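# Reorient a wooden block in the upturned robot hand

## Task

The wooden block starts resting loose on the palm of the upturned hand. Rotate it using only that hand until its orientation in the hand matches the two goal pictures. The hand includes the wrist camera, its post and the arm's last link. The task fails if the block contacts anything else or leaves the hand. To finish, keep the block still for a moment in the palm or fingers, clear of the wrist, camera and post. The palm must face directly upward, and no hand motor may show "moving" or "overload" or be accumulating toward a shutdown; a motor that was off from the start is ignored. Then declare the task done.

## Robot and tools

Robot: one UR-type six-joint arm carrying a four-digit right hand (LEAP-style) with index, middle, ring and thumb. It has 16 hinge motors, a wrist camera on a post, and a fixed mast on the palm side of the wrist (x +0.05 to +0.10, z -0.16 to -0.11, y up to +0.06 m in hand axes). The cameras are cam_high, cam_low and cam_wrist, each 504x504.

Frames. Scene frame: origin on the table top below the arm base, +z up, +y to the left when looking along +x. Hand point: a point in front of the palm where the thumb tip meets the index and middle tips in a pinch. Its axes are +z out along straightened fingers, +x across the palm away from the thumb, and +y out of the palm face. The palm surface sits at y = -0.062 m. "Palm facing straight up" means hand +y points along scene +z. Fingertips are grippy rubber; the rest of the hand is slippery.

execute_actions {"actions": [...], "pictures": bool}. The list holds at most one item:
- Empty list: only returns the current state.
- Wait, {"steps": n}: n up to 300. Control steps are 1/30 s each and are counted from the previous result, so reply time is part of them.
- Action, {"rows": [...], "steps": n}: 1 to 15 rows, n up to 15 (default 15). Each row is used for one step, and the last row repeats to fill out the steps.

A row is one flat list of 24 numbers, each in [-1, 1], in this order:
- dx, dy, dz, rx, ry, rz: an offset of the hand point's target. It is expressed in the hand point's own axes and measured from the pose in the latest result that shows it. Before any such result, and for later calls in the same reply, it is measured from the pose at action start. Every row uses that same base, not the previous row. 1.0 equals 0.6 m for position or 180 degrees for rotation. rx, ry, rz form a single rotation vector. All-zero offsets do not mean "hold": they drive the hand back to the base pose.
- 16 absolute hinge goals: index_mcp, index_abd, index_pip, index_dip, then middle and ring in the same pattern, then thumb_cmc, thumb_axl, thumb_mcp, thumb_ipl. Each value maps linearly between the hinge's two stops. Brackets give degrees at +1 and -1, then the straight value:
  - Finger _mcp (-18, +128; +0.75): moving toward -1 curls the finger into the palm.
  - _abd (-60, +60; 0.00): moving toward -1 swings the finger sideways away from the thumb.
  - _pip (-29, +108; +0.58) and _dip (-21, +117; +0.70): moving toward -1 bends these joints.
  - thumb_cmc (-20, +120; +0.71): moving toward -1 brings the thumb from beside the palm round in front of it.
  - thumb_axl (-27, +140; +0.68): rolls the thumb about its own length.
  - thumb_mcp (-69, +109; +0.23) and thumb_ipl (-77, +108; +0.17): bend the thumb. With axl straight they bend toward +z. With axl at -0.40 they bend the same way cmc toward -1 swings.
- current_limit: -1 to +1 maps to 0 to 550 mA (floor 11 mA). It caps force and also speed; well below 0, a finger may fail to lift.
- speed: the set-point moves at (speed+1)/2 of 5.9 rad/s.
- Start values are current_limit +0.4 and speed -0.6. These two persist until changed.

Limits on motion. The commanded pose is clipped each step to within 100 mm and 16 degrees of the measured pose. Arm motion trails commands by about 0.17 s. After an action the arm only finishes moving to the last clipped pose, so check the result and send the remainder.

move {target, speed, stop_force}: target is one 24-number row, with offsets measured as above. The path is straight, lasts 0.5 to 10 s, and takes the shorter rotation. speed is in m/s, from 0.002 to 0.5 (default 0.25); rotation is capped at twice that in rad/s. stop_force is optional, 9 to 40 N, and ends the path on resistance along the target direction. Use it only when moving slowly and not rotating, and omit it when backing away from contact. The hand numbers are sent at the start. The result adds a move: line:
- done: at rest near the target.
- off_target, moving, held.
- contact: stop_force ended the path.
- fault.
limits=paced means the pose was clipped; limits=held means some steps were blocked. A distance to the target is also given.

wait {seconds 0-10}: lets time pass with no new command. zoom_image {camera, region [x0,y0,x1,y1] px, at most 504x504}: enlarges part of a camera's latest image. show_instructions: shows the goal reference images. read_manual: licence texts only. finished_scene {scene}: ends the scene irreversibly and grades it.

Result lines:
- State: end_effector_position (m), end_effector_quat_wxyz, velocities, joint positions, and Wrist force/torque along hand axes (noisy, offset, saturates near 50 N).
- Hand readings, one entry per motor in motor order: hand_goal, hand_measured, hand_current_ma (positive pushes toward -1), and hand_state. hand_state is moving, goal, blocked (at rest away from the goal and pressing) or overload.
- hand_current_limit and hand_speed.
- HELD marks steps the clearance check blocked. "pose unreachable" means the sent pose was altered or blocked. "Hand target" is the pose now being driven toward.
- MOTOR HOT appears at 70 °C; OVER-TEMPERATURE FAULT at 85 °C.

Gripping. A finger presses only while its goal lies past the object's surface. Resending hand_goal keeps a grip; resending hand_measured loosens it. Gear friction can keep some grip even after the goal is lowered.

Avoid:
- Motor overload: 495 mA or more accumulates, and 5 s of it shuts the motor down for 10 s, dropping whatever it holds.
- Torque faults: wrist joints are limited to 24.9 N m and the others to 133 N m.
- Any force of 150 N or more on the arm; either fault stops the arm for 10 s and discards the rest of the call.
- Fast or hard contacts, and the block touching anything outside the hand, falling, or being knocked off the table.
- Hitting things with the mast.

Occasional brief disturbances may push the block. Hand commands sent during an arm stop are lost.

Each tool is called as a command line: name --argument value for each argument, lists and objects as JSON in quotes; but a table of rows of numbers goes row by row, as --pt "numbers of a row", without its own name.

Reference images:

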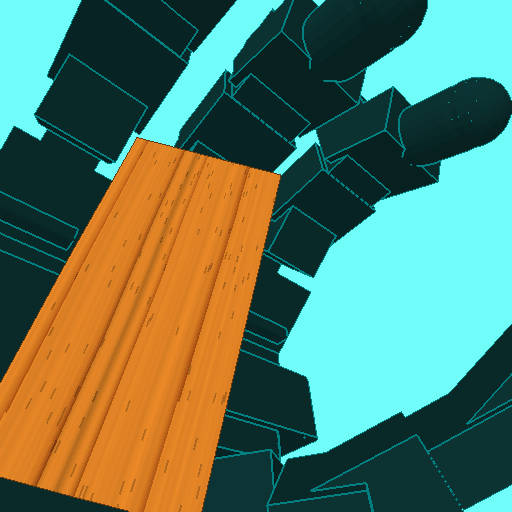

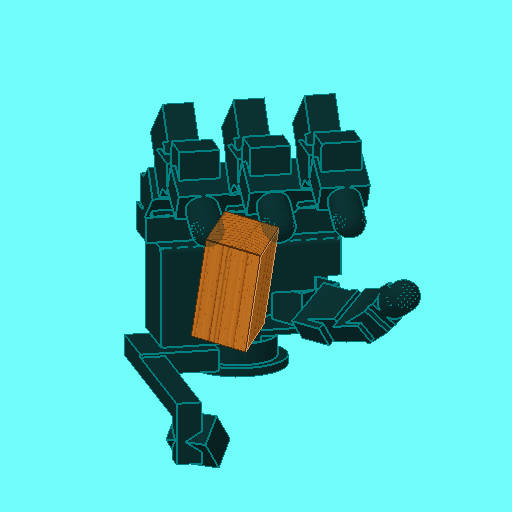

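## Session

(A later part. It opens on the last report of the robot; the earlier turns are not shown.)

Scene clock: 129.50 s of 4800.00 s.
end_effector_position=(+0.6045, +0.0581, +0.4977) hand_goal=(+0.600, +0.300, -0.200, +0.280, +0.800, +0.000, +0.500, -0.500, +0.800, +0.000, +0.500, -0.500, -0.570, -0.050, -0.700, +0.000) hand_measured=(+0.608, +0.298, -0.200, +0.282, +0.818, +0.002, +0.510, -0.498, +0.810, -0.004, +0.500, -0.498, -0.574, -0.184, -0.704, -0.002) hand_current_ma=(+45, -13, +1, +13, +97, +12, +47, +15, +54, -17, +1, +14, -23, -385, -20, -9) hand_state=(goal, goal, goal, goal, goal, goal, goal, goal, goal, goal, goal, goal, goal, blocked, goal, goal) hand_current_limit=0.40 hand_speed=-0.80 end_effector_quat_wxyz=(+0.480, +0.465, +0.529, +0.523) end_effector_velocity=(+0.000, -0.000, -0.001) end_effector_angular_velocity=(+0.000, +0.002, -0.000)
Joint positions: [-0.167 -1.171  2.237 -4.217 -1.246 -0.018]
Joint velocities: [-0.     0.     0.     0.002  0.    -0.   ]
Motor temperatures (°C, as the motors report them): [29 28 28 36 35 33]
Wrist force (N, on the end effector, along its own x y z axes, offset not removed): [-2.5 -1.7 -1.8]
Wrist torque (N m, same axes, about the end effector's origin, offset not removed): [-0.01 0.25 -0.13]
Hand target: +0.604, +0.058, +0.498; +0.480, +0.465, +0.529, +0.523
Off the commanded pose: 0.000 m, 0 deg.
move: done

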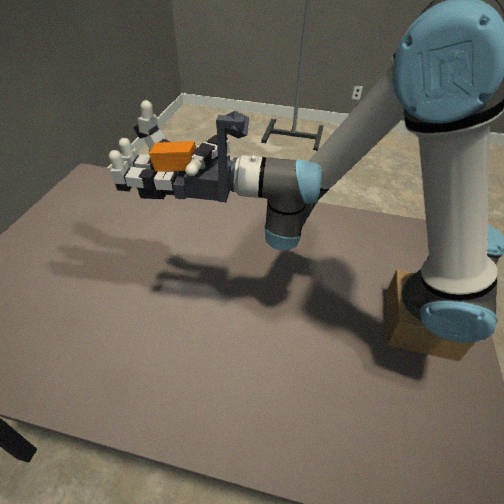

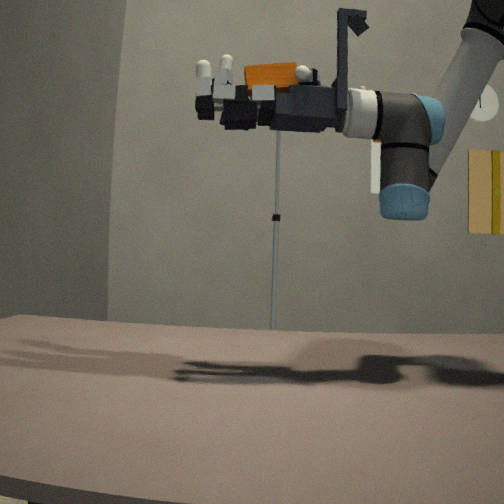

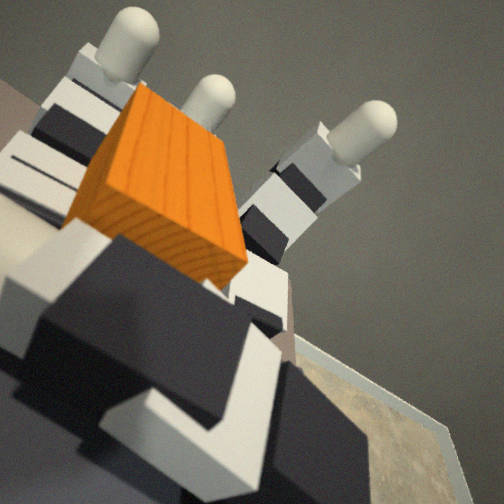

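move --target '[0,0,0,0,0,0,0.6,0.3,-0.2,0.28,0.8,0,0.5,-0.5,0.8,0,0.5,-0.5,-0.45,-0.25,-0.1,-0.5,0.4,-0.5]'

move --target '[0,0,0,0,0,0,0.6,0.3,-0.2,0.28,0.8,0,0.5,-0.5,0.8,0,0.5,-0.5,-0.57,0.02,-0.05,-0.75,0.4,-0.5]'

move --target '[0,0,0,0,0,0,0.6,0.3,-0.2,0.28,0.84,0,0.5,-0.5,0.84,0,0.5,-0.5,-0.57,0.02,-0.14,-0.75,0.4,-0.7]'

zoom_image --camera "cam_high" --region '[100,70,260,210]'

Scene clock: 138.40 s of 4800.00 s.
end_effector_position=(+0.6045, +0.0581, +0.4976) hand_goal=(+0.600, +0.300, -0.200, +0.280, +0.800, +0.000, +0.500, -0.500, +0.800, +0.000, +0.500, -0.500, -0.450, -0.250, -0.100, -0.500) hand_measured=(+0.608, +0.298, -0.200, +0.282, +0.818, +0.002, +0.510, -0.498, +0.810, -0.004, +0.500, -0.498, -0.458, -0.248, -0.108, -0.500) hand_current_ma=(+45, -13, +1, +13, +97, +12, +47, +15, +56, -17, +1, +14, -42, +14, -59, +3) hand_state=(goal, goal, goal, goal, goal, goal, goal, goal, goal, goal, goal, goal, goal, goal, goal, goal) hand_current_limit=0.40 hand_speed=-0.50 end_effector_quat_wxyz=(+0.480, +0.465, +0.529, +0.523) end_effector_velocity=(+0.000, +0.000, +0.000) end_effector_angular_velocity=(+0.000, +0.001, +0.000)
Joint positions: [-0.167 -1.171  2.237 -4.217 -1.246 -0.018]
Joint velocities: [ 0.001 -0.    -0.001  0.001 -0.    -0.   ]
Motor temperatures (°C, as the motors report them): [29 28 28 36 35 33]
Wrist force (N, on the end effector, along its own x y z axes, offset not removed): [-1.8 -1.3 -0.7]
Wrist torque (N m, same axes, about the end effector's origin, offset not removed): [-0.15 0.13 -0.19]
Hand target: +0.604, +0.058, +0.498; +0.480, +0.465, +0.529, +0.523
Off the commanded pose: 0.000 m, 0 deg.
After step 90, 4.80 s passed at rest.
move: done

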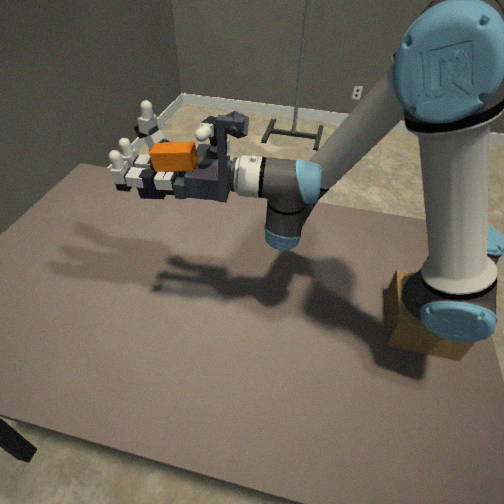

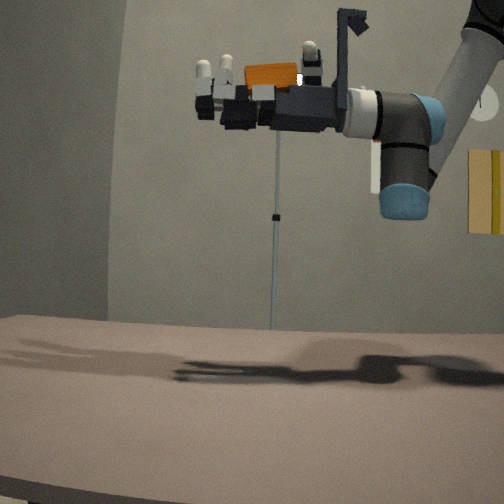

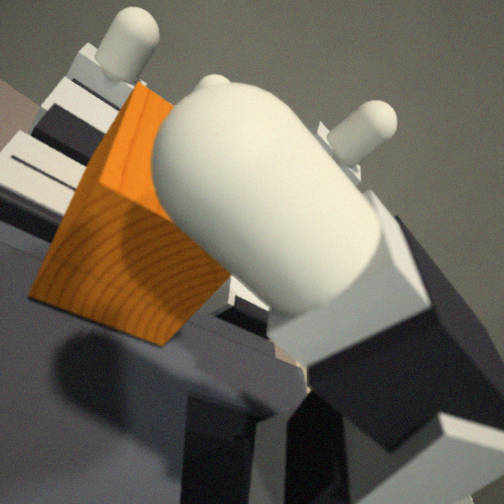

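Scene clock: 139.00 s of 4800.00 s.
end_effector_position=(+0.6045, +0.0581, +0.4976) hand_goal=(+0.600, +0.300, -0.200, +0.280, +0.800, +0.000, +0.500, -0.500, +0.800, +0.000, +0.500, -0.500, -0.570, +0.020, -0.050, -0.750) hand_measured=(+0.608, +0.298, -0.200, +0.282, +0.818, +0.002, +0.510, -0.498, +0.810, -0.004, +0.500, -0.498, -0.560, -0.002, -0.034, -0.720) hand_current_ma=(+45, -13, +1, +13, +97, +12, +47, +15, +59, -17, +1, +14, +53, -146, +100, +202) hand_state=(goal, goal, goal, goal, goal, goal, goal, goal, goal, goal, goal, goal, goal, blocked, goal, blocked) hand_current_limit=0.40 hand_speed=-0.50 end_effector_quat_wxyz=(+0.480, +0.465, +0.529, +0.523) end_effector_velocity=(-0.000, +0.000, -0.000) end_effector_angular_velocity=(+0.000, +0.001, +0.000)
Joint positions: [-0.167 -1.171  2.237 -4.217 -1.246 -0.018]
Joint velocities: [ 0.001 -0.001  0.001 -0.    -0.     0.   ]
Motor temperatures (°C, as the motors report them): [29 28 28 36 35 33]
Wrist force (N, on the end effector, along its own x y z axes, offset not removed): [-1.5 0.0 -0.2]
Wrist torque (N m, same axes, about the end effector's origin, offset not removed): [0.04 -0.01 -0.01]
Hand target: +0.604, +0.058, +0.498; +0.480, +0.465, +0.529, +0.523
Off the commanded pose: 0.000 m, 0 deg.
move: done

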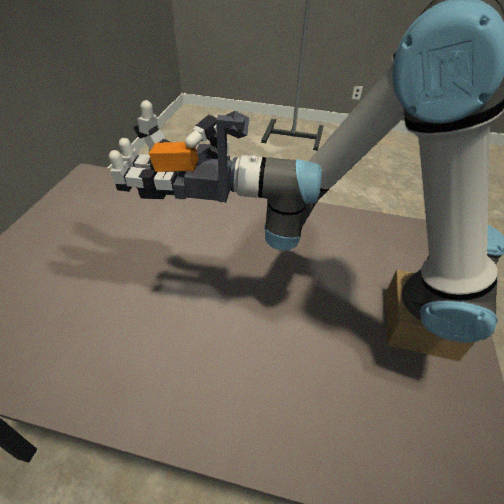

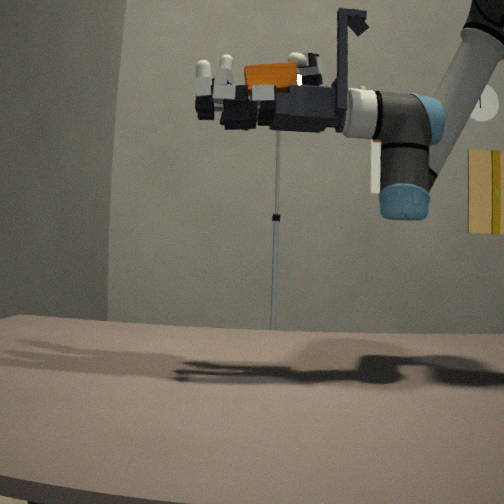

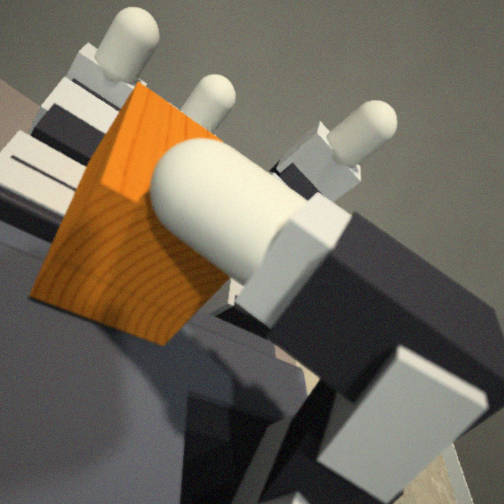

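Scene clock: 139.50 s of 4800.00 s.
end_effector_position=(+0.6045, +0.0581, +0.4976) hand_goal=(+0.600, +0.300, -0.200, +0.280, +0.840, +0.000, +0.500, -0.500, +0.840, +0.000, +0.500, -0.500, -0.570, +0.020, -0.140, -0.750) hand_measured=(+0.608, +0.298, -0.200, +0.282, +0.850, +0.002, +0.508, -0.498, +0.850, -0.004, +0.500, -0.498, -0.552, +0.002, -0.042, -0.720) hand_current_ma=(+45, -13, +1, +13, +56, +12, +45, +14, +50, -17, +1, +14, +92, -119, +385, +202) hand_state=(goal, goal, goal, goal, goal, goal, goal, goal, goal, goal, goal, goal, goal, goal, blocked, blocked) hand_current_limit=0.40 hand_speed=-0.70 end_effector_quat_wxyz=(+0.480, +0.465, +0.529, +0.523) end_effector_velocity=(+0.000, -0.001, +0.000) end_effector_angular_velocity=(+0.000, -0.000, -0.001)
Joint positions: [-0.167 -1.171  2.237 -4.217 -1.246 -0.018]
Joint velocities: [-0.001 -0.001 -0.     0.001  0.     0.   ]
Motor temperatures (°C, as the motors report them): [29 28 28 36 35 33]
Wrist force (N, on the end effector, along its own x y z axes, offset not removed): [-1.4 -0.1 -1.3]
Wrist torque (N m, same axes, about the end effector's origin, offset not removed): [0.09 0.07 -0.05]
Hand target: +0.604, +0.058, +0.498; +0.480, +0.465, +0.529, +0.523
Off the commanded pose: 0.000 m, 0 deg.
move: done

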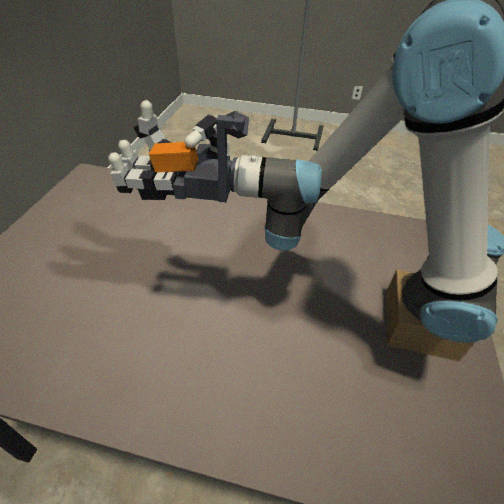

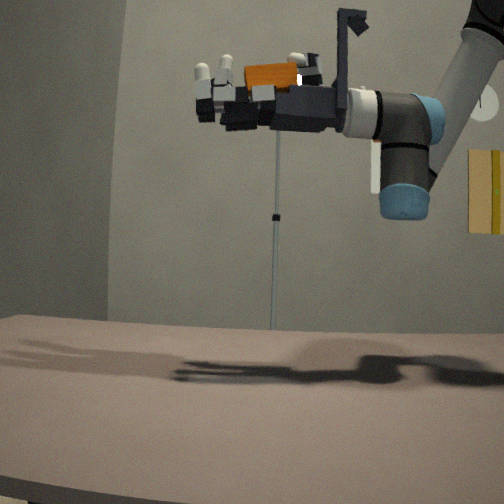

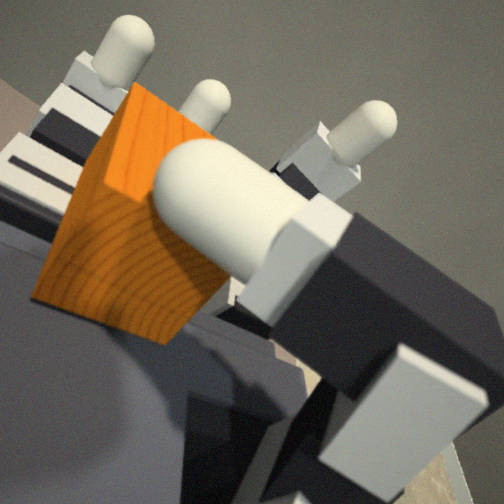

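Region (100, 70, 260, 210) of cam_high's 504x504 image, scaled by 3.150, with more detail than that image has; it fills the top 441 rows of this view, and the rest is white.

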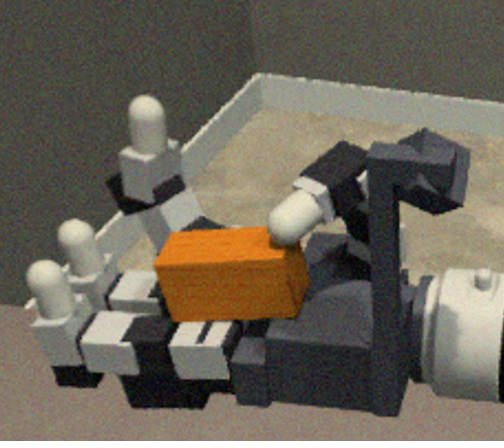

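Press straight down via ipl so the front lifts, then drag forward.

move --target '[0,0,0,0,0,0,0.6,0.3,-0.2,0.28,0.95,0,0.5,-0.5,0.95,0,0.5,-0.5,-0.55,0.0,-0.02,-0.86,0.4,-0.7]'

move --target '[0,0,0,0,0,0,0.6,0.3,-0.2,0.28,0.95,0,0.5,-0.5,0.95,0,0.5,-0.5,-0.55,0.08,-0.22,-0.62,0.4,-0.9]'

zoom_image --camera "cam_high" --region '[100,70,260,210]'

Scene clock: 146.00 s of 4800.00 s.
end_effector_position=(+0.6045, +0.0581, +0.4976) hand_goal=(+0.600, +0.300, -0.200, +0.280, +0.950, +0.000, +0.500, -0.500, +0.950, +0.000, +0.500, -0.500, -0.550, +0.000, -0.020, -0.860) hand_measured=(+0.608, +0.298, -0.200, +0.282, +0.960, +0.002, +0.508, -0.498, +0.960, -0.004, +0.500, -0.498, -0.532, -0.008, +0.006, -0.806) hand_current_ma=(+45, -13, +1, +13, +53, +12, +44, +14, +49, -17, +2, +14, +91, -58, +170, +371) hand_state=(goal, goal, goal, goal, goal, goal, goal, goal, goal, goal, goal, goal, goal, goal, blocked, blocked) hand_current_limit=0.40 hand_speed=-0.70 end_effector_quat_wxyz=(+0.480, +0.465, +0.529, +0.523) end_effector_velocity=(+0.000, +0.001, +0.001) end_effector_angular_velocity=(-0.000, -0.001, +0.001)
Joint positions: [-0.167 -1.171  2.237 -4.217 -1.246 -0.018]
Joint velocities: [ 0.001 -0.    -0.001  0.001 -0.    -0.   ]
Motor temperatures (°C, as the motors report them): [29 28 28 36 35 33]
Wrist force (N, on the end effector, along its own x y z axes, offset not removed): [-1.3 -0.9 -1.6]
Wrist torque (N m, same axes, about the end effector's origin, offset not removed): [-0.04 0.01 -0.11]
Hand target: +0.604, +0.058, +0.498; +0.480, +0.465, +0.529, +0.523
Off the commanded pose: 0.000 m, 0 deg.
After step 90, 2.80 s passed at rest.
move: done

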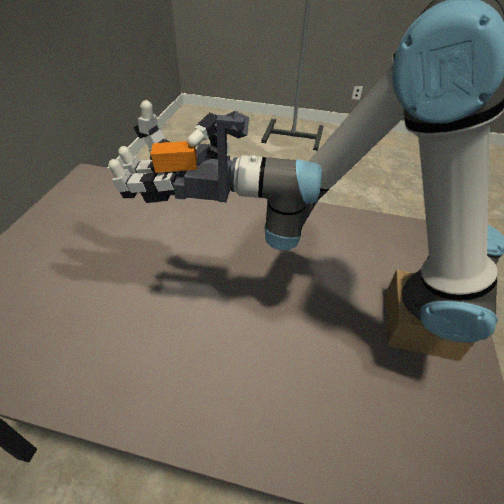

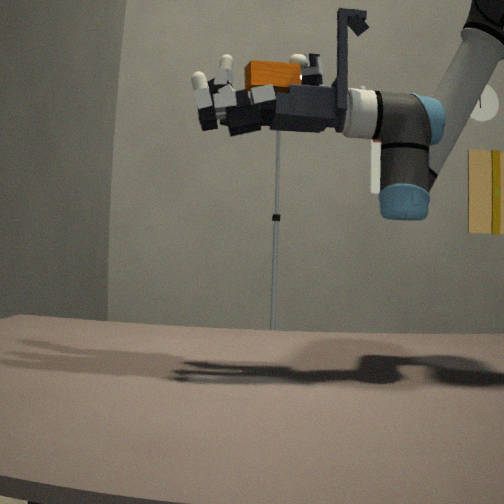

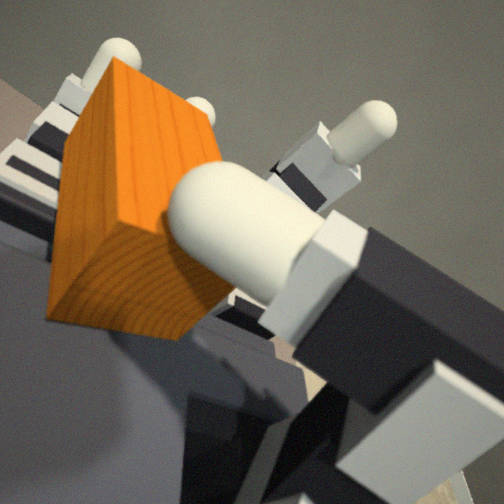

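Scene clock: 147.57 s of 4800.00 s.
end_effector_position=(+0.6045, +0.0581, +0.4976) hand_goal=(+0.600, +0.300, -0.200, +0.280, +0.950, +0.000, +0.500, -0.500, +0.950, +0.000, +0.500, -0.500, -0.550, +0.080, -0.220, -0.620) hand_measured=(+0.608, +0.298, -0.200, +0.282, +0.960, +0.002, +0.508, -0.498, +0.960, -0.004, +0.500, -0.498, -0.524, +0.078, -0.154, -0.608) hand_current_ma=(+45, -13, +1, +13, +53, +12, +44, +14, +49, -17, +2, +14, +136, -12, +384, +90) hand_state=(goal, goal, goal, goal, goal, goal, goal, goal, goal, goal, goal, goal, blocked, goal, blocked, goal) hand_current_limit=0.40 hand_speed=-0.90 end_effector_quat_wxyz=(+0.480, +0.465, +0.529, +0.523) end_effector_velocity=(+0.000, -0.000, -0.000) end_effector_angular_velocity=(-0.001, +0.000, -0.000)
Joint positions: [-0.167 -1.171  2.237 -4.217 -1.246 -0.018]
Joint velocities: [-0.     0.    -0.     0.     0.    -0.001]
Motor temperatures (°C, as the motors report them): [29 28 28 36 35 33]
Wrist force (N, on the end effector, along its own x y z axes, offset not removed): [-1.1 -1.5 0.2]
Wrist torque (N m, same axes, about the end effector's origin, offset not removed): [-0.18 0.02 -0.04]
Hand target: +0.604, +0.058, +0.498; +0.480, +0.465, +0.529, +0.523
Off the commanded pose: 0.000 m, 0 deg.
move: done

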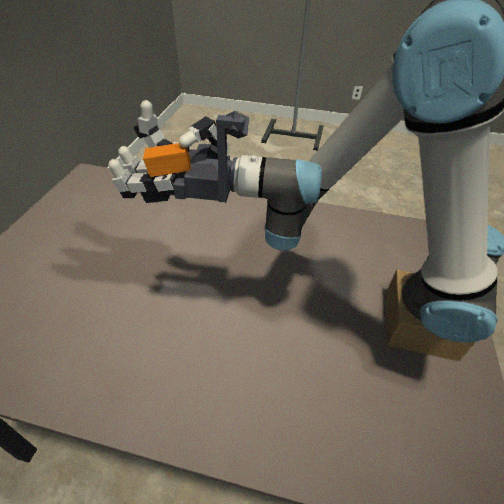

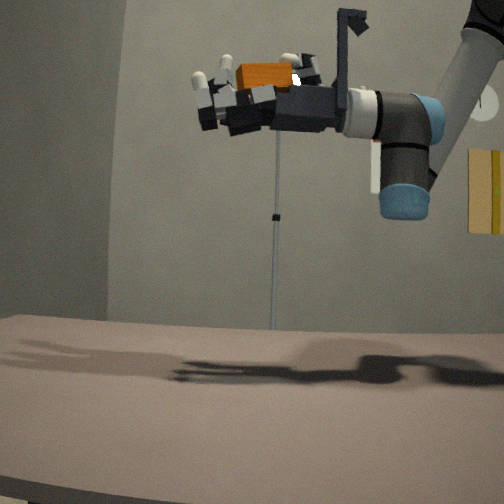

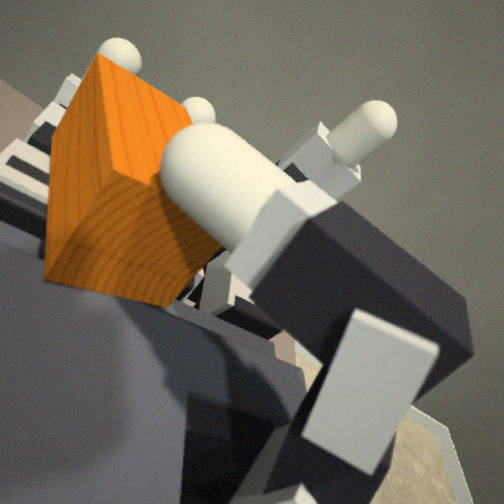

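Region (100, 70, 260, 210) of cam_high's 504x504 image, scaled by 3.150, with more detail than that image has; it fills the top 441 rows of this view, and the rest is white.

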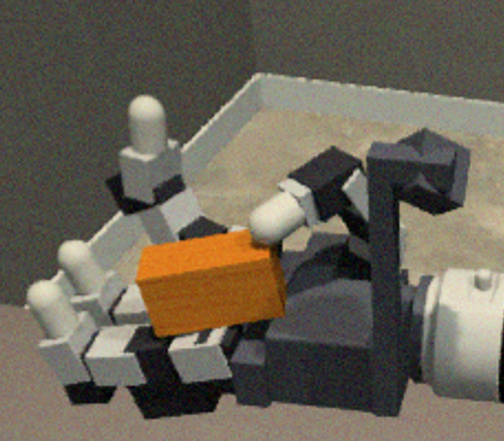

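move --target '[0,0,0,0,0,0,0.6,0.3,-0.2,0.28,0.72,0,0.58,-0.5,0.72,0,0.58,-0.5,-0.52,0.08,-0.15,-0.6,0.4,-0.7]'

execute_actions --actions '[{"rows":[[0,0,0,0,0,0,0.6,0.3,-0.2,0.28,0.72,0,0.58,-0.5,0.72,0,0.58,-0.5,-0.52,0.08,-0.15,-0.4,0.4,-0.4]],"steps":10}]' --pictures false

execute_actions --actions '[{"rows":[[0,0,0,0,0,0,0.6,0.3,-0.2,0.28,0.72,0,0.58,-0.5,0.72,0,0.58,-0.5,-0.52,-0.25,-0.15,-0.4,0.4,-0.4]]}]' --pictures false

move --target '[0,0,0,0,0,0,0.6,0.3,-0.2,0.28,0.72,0,0.58,-0.5,0.72,0,0.58,-0.5,-0.52,-0.25,-0.6,-0.3,0.4,-0.5]'

move --target '[0,0,0,0,0,0,0.6,0.3,-0.2,0.28,0.72,0,0.58,-0.5,0.72,0,0.58,-0.5,-0.52,0.0,-0.6,-0.3,0.4,-0.8]'

zoom_image --camera "cam_high" --region '[100,70,260,210]'

Scene clock: 158.90 s of 4800.00 s.
end_effector_position=(+0.6045, +0.0581, +0.4976) hand_goal=(+0.600, +0.300, -0.200, +0.280, +0.720, +0.000, +0.580, -0.500, +0.720, +0.000, +0.580, -0.500, -0.520, +0.080, -0.150, -0.600) hand_measured=(+0.608, +0.298, -0.200, +0.282, +0.750, +0.002, +0.580, -0.498, +0.752, -0.004, +0.580, -0.498, -0.518, +0.078, -0.156, -0.598) hand_current_ma=(+45, -13, +1, +13, +159, +12, +0, +14, +172, -17, +0, +14, +7, -12, -37, +8) hand_state=(goal, goal, goal, goal, blocked, goal, goal, goal, blocked, goal, goal, goal, goal, goal, goal, goal) hand_current_limit=0.40 hand_speed=-0.70 end_effector_quat_wxyz=(+0.480, +0.465, +0.529, +0.523) end_effector_velocity=(+0.000, -0.001, +0.000) end_effector_angular_velocity=(+0.000, -0.000, -0.001)
Joint positions: [-0.167 -1.171  2.237 -4.217 -1.246 -0.018]
Joint velocities: [-0.001  0.    -0.001 -0.     0.     0.   ]
Motor temperatures (°C, as the motors report them): [29 28 28 36 35 33]
Wrist force (N, on the end effector, along its own x y z axes, offset not removed): [-1.9 -1.7 -0.6]
Wrist torque (N m, same axes, about the end effector's origin, offset not removed): [-0.25 0.10 -0.10]
Hand target: +0.604, +0.058, +0.498; +0.480, +0.465, +0.529, +0.523
Off the commanded pose: 0.000 m, 0 deg.
After step 90, 7.63 s passed at rest.
move: done

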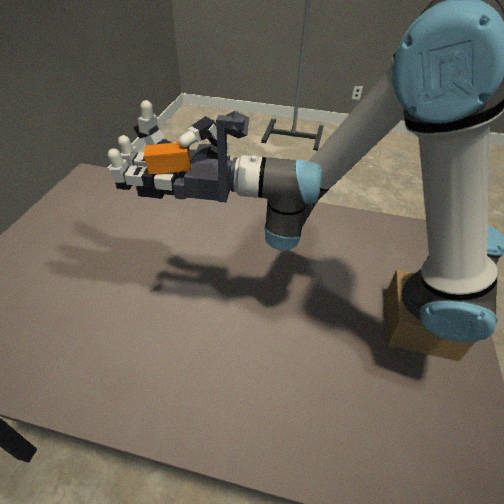

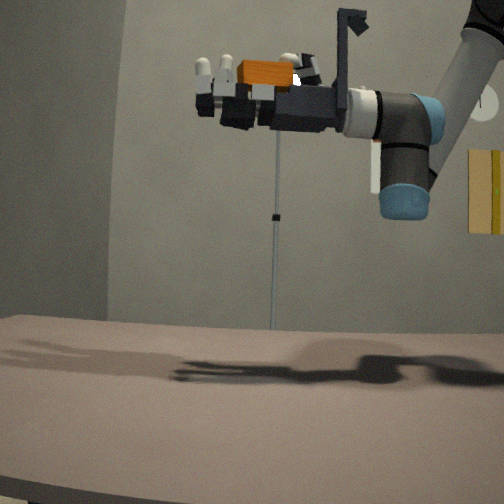

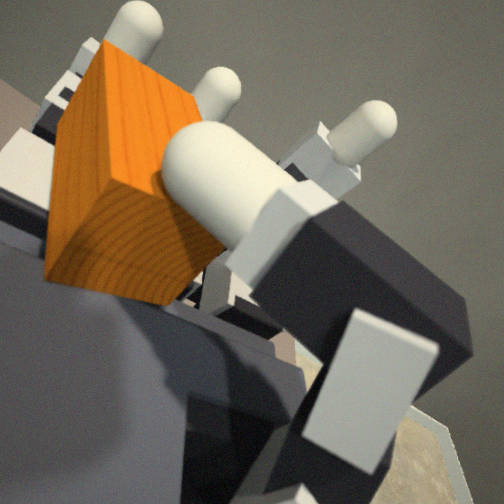

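Scene clock: 159.23 s of 4800.00 s.
end_effector_position=(+0.6045, +0.0581, +0.4976) hand_goal=(+0.600, +0.300, -0.200, +0.280, +0.720, +0.000, +0.580, -0.500, +0.720, +0.000, +0.580, -0.500, -0.520, +0.080, -0.150, -0.400) hand_measured=(+0.608, +0.298, -0.200, +0.282, +0.750, +0.002, +0.580, -0.498, +0.752, -0.004, +0.580, -0.498, -0.520, +0.078, -0.156, -0.412) hand_current_ma=(+45, -13, +1, +13, +159, +12, +0, +14, +170, -17, +0, +14, -2, -12, -37, -17) hand_state=(goal, goal, goal, goal, blocked, goal, goal, goal, blocked, goal, goal, goal, goal, goal, goal, moving) hand_current_limit=0.40 hand_speed=-0.40 end_effector_quat_wxyz=(+0.480, +0.465, +0.529, +0.523) end_effector_velocity=(+0.000, -0.000, +0.001) end_effector_angular_velocity=(-0.001, -0.002, -0.001)
Joint positions: [-0.167 -1.171  2.237 -4.217 -1.246 -0.018]
Joint velocities: [-0.001 -0.    -0.001 -0.001 -0.    -0.   ]
Motor temperatures (°C, as the motors report them): [29 28 28 36 35 33]
Wrist force (N, on the end effector, along its own x y z axes, offset not removed): [-1.5 0.4 -0.6]
Wrist torque (N m, same axes, about the end effector's origin, offset not removed): [0.14 0.00 -0.08]
Hand target: +0.604, +0.058, +0.498; +0.480, +0.465, +0.529, +0.523
Off the commanded pose: 0.000 m, 0 deg.
Steps of this call (steps 1 to 10: all 10 steps of this action). Readings (end_effector_position | what the end effector reports):
1: (+0.6045, +0.0581, +0.4976) | hand_goal=(+0.600, +0.300, -0.200, +0.280, +0.720, +0.000, +0.580, -0.500, +0.720, +0.000, +0.580, -0.500, -0.520, +0.080, -0.150, -0.400) hand_measured=(+0.608, +0.298, -0.200, +0.282, +0.750, +0.002, +0.580, -0.498, +0.752, -0.004, +0.580, -0.498, -0.518, +0.078, -0.156, -0.598) hand_current_ma=(+45, -13, +1, +13, +159, +12, +0, +14, +172, -17, +0, +14, +7, -12, -37, +8) hand_state=(goal, goal, goal, goal, blocked, goal, goal, goal, blocked, goal, goal, goal, goal, goal, goal, moving) hand_current_limit=0.40 hand_speed=-0.40
2: (+0.6045, +0.0581, +0.4976) | hand_goal=(+0.600, +0.300, -0.200, +0.280, +0.720, +0.000, +0.580, -0.500, +0.720, +0.000, +0.580, -0.500, -0.520, +0.080, -0.150, -0.400) hand_measured=(+0.608, +0.298, -0.200, +0.282, +0.750, +0.002, +0.580, -0.498, +0.752, -0.004, +0.580, -0.498, -0.518, +0.078, -0.156, -0.596) hand_current_ma=(+45, -13, +1, +13, +159, +12, +0, +14, +171, -17, +0, +14, +2, -12, -37, -130) hand_state=(goal, goal, goal, goal, blocked, goal, goal, goal, blocked, goal, goal, goal, goal, goal, goal, moving) hand_current_limit=0.40 hand_speed=-0.40
4: (+0.6045, +0.0581, +0.4976) | hand_goal=(+0.600, +0.300, -0.200, +0.280, +0.720, +0.000, +0.580, -0.500, +0.720, +0.000, +0.580, -0.500, -0.520, +0.080, -0.150, -0.400) hand_measured=(+0.608, +0.298, -0.200, +0.282, +0.750, +0.002, +0.580, -0.498, +0.752, -0.004, +0.580, -0.498, -0.520, +0.078, -0.156, -0.554) hand_current_ma=(+45, -13, +1, +13, +159, +12, +0, +14, +170, -17, +0, +14, -2, -12, -37, -89) hand_state=(goal, goal, goal, goal, blocked, goal, goal, goal, blocked, goal, goal, goal, goal, goal, goal, moving) hand_current_limit=0.40 hand_speed=-0.40
8: (+0.6045, +0.0581, +0.4976) | hand_goal=(+0.600, +0.300, -0.200, +0.280, +0.720, +0.000, +0.580, -0.500, +0.720, +0.000, +0.580, -0.500, -0.520, +0.080, -0.150, -0.400) hand_measured=(+0.608, +0.298, -0.200, +0.282, +0.750, +0.002, +0.580, -0.498, +0.752, -0.004, +0.580, -0.498, -0.520, +0.078, -0.156, -0.450) hand_current_ma=(+45, -13, +1, +13, +159, +12, +0, +14, +170, -17, +0, +14, -2, -12, -37, -82) hand_state=(goal, goal, goal, goal, blocked, goal, goal, goal, blocked, goal, goal, goal, goal, goal, goal, moving) hand_current_limit=0.40 hand_speed=-0.40
10: the state above

Scene clock: 159.73 s of 4800.00 s.
end_effector_position=(+0.6045, +0.0581, +0.4976) hand_goal=(+0.600, +0.300, -0.200, +0.280, +0.720, +0.000, +0.580, -0.500, +0.720, +0.000, +0.580, -0.500, -0.520, -0.250, -0.150, -0.400) hand_measured=(+0.608, +0.298, -0.200, +0.282, +0.750, +0.002, +0.580, -0.498, +0.752, -0.004, +0.580, -0.498, -0.522, -0.246, -0.156, -0.406) hand_current_ma=(+45, -13, +1, +13, +159, +12, +0, +14, +169, -17, +0, +14, -8, +9, -37, -36) hand_state=(goal, goal, goal, goal, blocked, goal, goal, goal, blocked, goal, goal, goal, goal, moving, goal, goal) hand_current_limit=0.40 hand_speed=-0.40 end_effector_quat_wxyz=(+0.480, +0.465, +0.529, +0.523) end_effector_velocity=(-0.000, +0.000, -0.000) end_effector_angular_velocity=(+0.000, -0.000, +0.000)
Joint positions: [-0.167 -1.171  2.237 -4.217 -1.246 -0.018]
Joint velocities: [ 0.    -0.     0.001 -0.001 -0.     0.   ]
Motor temperatures (°C, as the motors report them): [29 28 28 36 35 33]
Wrist force (N, on the end effector, along its own x y z axes, offset not removed): [-1.9 -1.5 -2.3]
Wrist torque (N m, same axes, about the end effector's origin, offset not removed): [-0.02 0.14 -0.10]
Hand target: +0.604, +0.058, +0.498; +0.480, +0.465, +0.529, +0.523
Off the commanded pose: 0.000 m, 0 deg.
Steps of this call (steps 1 to 15: all 15 steps of this action). Readings (end_effector_position | what the end effector reports):
1: (+0.6045, +0.0581, +0.4976) | hand_goal=(+0.600, +0.300, -0.200, +0.280, +0.720, +0.000, +0.580, -0.500, +0.720, +0.000, +0.580, -0.500, -0.520, -0.250, -0.150, -0.400) hand_measured=(+0.608, +0.298, -0.200, +0.282, +0.750, +0.002, +0.580, -0.498, +0.752, -0.004, +0.580, -0.498, -0.520, +0.078, -0.156, -0.408) hand_current_ma=(+45, -13, +1, +13, +159, +12, +0, +14, +170, -17, +0, +14, -2, -12, -37, -30) hand_state=(goal, goal, goal, goal, blocked, goal, goal, goal, blocked, goal, goal, goal, goal, moving, goal, moving) hand_current_limit=0.40 hand_speed=-0.40
2: (+0.6045, +0.0581, +0.4976) | hand_goal=(+0.600, +0.300, -0.200, +0.280, +0.720, +0.000, +0.580, -0.500, +0.720, +0.000, +0.580, -0.500, -0.520, -0.250, -0.150, -0.400) hand_measured=(+0.608, +0.298, -0.200, +0.282, +0.750, +0.002, +0.580, -0.498, +0.752, -0.004, +0.580, -0.498, -0.520, +0.076, -0.156, -0.406) hand_current_ma=(+45, -13, +1, +13, +159, +12, +0, +14, +170, -17, +0, +14, -2, +129, -37, -34) hand_state=(goal, goal, goal, goal, blocked, goal, goal, goal, blocked, goal, goal, goal, goal, moving, goal, moving) hand_current_limit=0.40 hand_speed=-0.40
4: (+0.6045, +0.0581, +0.4976) | hand_goal=(+0.600, +0.300, -0.200, +0.280, +0.720, +0.000, +0.580, -0.500, +0.720, +0.000, +0.580, -0.500, -0.520, -0.250, -0.150, -0.400) hand_measured=(+0.608, +0.298, -0.200, +0.282, +0.750, +0.002, +0.580, -0.498, +0.752, -0.004, +0.580, -0.498, -0.520, +0.028, -0.156, -0.406) hand_current_ma=(+45, -13, +1, +13, +159, +12, +0, +14, +169, -17, +0, +14, -3, +77, -37, -36) hand_state=(goal, goal, goal, goal, blocked, goal, goal, goal, blocked, goal, goal, goal, goal, moving, goal, goal) hand_current_limit=0.40 hand_speed=-0.40
8: (+0.6045, +0.0581, +0.4976) | hand_goal=(+0.600, +0.300, -0.200, +0.280, +0.720, +0.000, +0.580, -0.500, +0.720, +0.000, +0.580, -0.500, -0.520, -0.250, -0.150, -0.400) hand_measured=(+0.608, +0.298, -0.200, +0.282, +0.750, +0.002, +0.580, -0.498, +0.752, -0.004, +0.580, -0.498, -0.520, -0.088, -0.156, -0.406) hand_current_ma=(+45, -13, +1, +13, +159, +12, +0, +14, +169, -17, +0, +14, -5, +63, -37, -36) hand_state=(goal, goal, goal, goal, blocked, goal, goal, goal, blocked, goal, goal, goal, goal, moving, goal, goal) hand_current_limit=0.40 hand_speed=-0.40
15: the state above

Scene clock: 160.73 s of 4800.00 s.
end_effector_position=(+0.6045, +0.0581, +0.4976) hand_goal=(+0.600, +0.300, -0.200, +0.280, +0.720, +0.000, +0.580, -0.500, +0.720, +0.000, +0.580, -0.500, -0.520, -0.250, -0.600, -0.300) hand_measured=(+0.608, +0.298, -0.200, +0.282, +0.750, +0.002, +0.580, -0.498, +0.752, -0.004, +0.580, -0.498, -0.524, -0.248, -0.604, -0.304) hand_current_ma=(+45, -13, +1, +13, +159, +12, +0, +14, +169, -17, +0, +14, -21, +14, -22, -34) hand_state=(goal, goal, goal, goal, blocked, goal, goal, goal, blocked, goal, goal, goal, goal, goal, goal, goal) hand_current_limit=0.40 hand_speed=-0.50 end_effector_quat_wxyz=(+0.480, +0.465, +0.529, +0.523) end_effector_velocity=(+0.000, +0.001, +0.001) end_effector_angular_velocity=(-0.000, -0.002, +0.001)
Joint positions: [-0.167 -1.171  2.237 -4.217 -1.246 -0.018]
Joint velocities: [ 0.001  0.    -0.002 -0.    -0.     0.   ]
Motor temperatures (°C, as the motors report them): [29 28 28 36 35 33]
Wrist force (N, on the end effector, along its own x y z axes, offset not removed): [-1.5 0.7 -0.9]
Wrist torque (N m, same axes, about the end effector's origin, offset not removed): [0.22 0.00 -0.04]
Hand target: +0.604, +0.058, +0.498; +0.480, +0.465, +0.529, +0.523
Off the commanded pose: 0.000 m, 0 deg.
move: done

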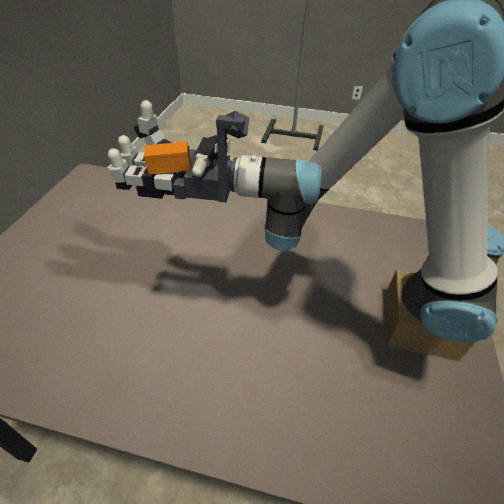

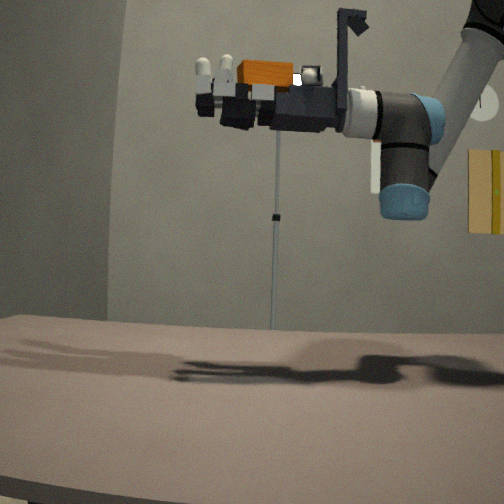

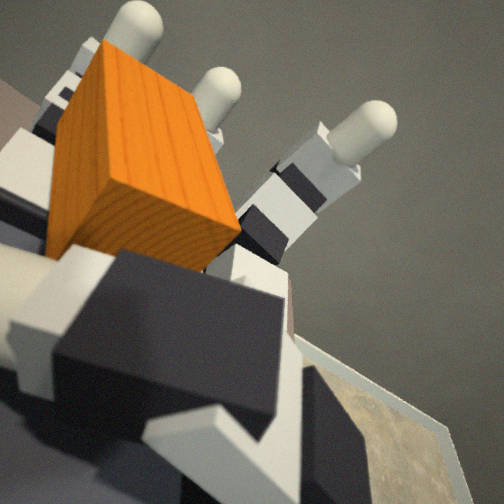

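Scene clock: 161.60 s of 4800.00 s.
end_effector_position=(+0.6045, +0.0581, +0.4976) hand_goal=(+0.600, +0.300, -0.200, +0.280, +0.720, +0.000, +0.580, -0.500, +0.720, +0.000, +0.580, -0.500, -0.520, +0.000, -0.600, -0.300) hand_measured=(+0.608, +0.298, -0.200, +0.282, +0.750, +0.002, +0.580, -0.498, +0.750, -0.004, +0.580, -0.498, -0.524, -0.006, -0.604, -0.304) hand_current_ma=(+45, -13, +1, +13, +159, +12, +0, +14, +157, -17, +1, +14, -22, -36, -26, -31) hand_state=(goal, goal, goal, goal, blocked, goal, goal, goal, blocked, goal, goal, goal, goal, goal, goal, goal) hand_current_limit=0.40 hand_speed=-0.80 end_effector_quat_wxyz=(+0.480, +0.465, +0.529, +0.523) end_effector_velocity=(+0.000, +0.001, -0.000) end_effector_angular_velocity=(+0.000, +0.001, +0.001)
Joint positions: [-0.167 -1.171  2.237 -4.217 -1.246 -0.018]
Joint velocities: [0.001 0.    0.    0.001 0.    0.   ]
Motor temperatures (°C, as the motors report them): [29 28 28 36 35 33]
Wrist force (N, on the end effector, along its own x y z axes, offset not removed): [-1.9 -1.2 0.8]
Wrist torque (N m, same axes, about the end effector's origin, offset not removed): [-0.15 0.04 -0.08]
Hand target: +0.604, +0.058, +0.498; +0.480, +0.465, +0.529, +0.523
Off the commanded pose: 0.000 m, 0 deg.
move: done

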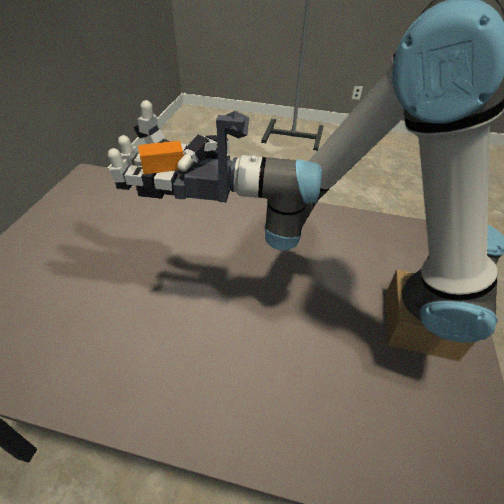

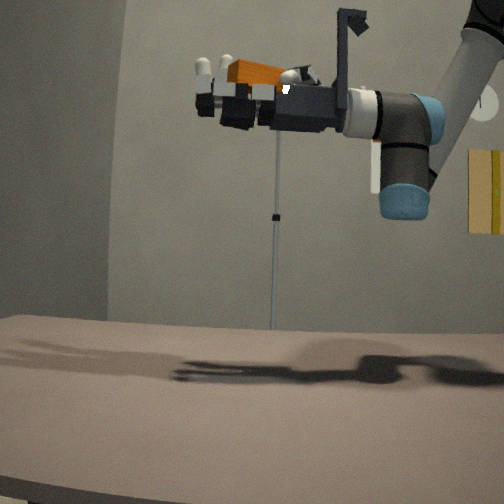

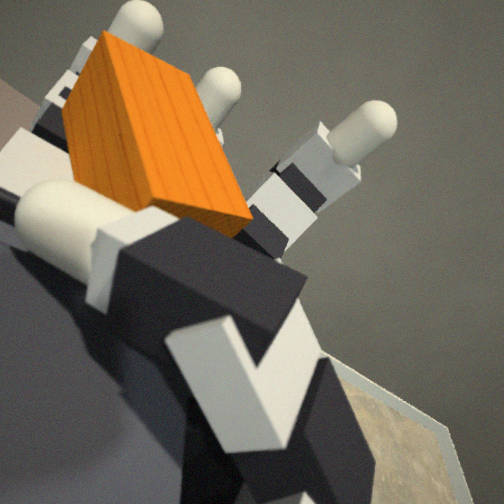

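Region (100, 70, 260, 210) of cam_high's 504x504 image, scaled by 3.150, with more detail than that image has; it fills the top 441 rows of this view, and the rest is white.

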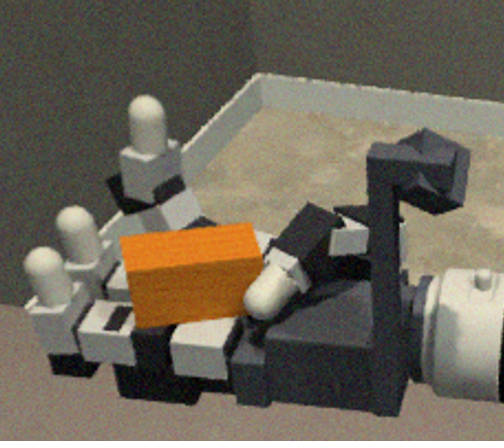

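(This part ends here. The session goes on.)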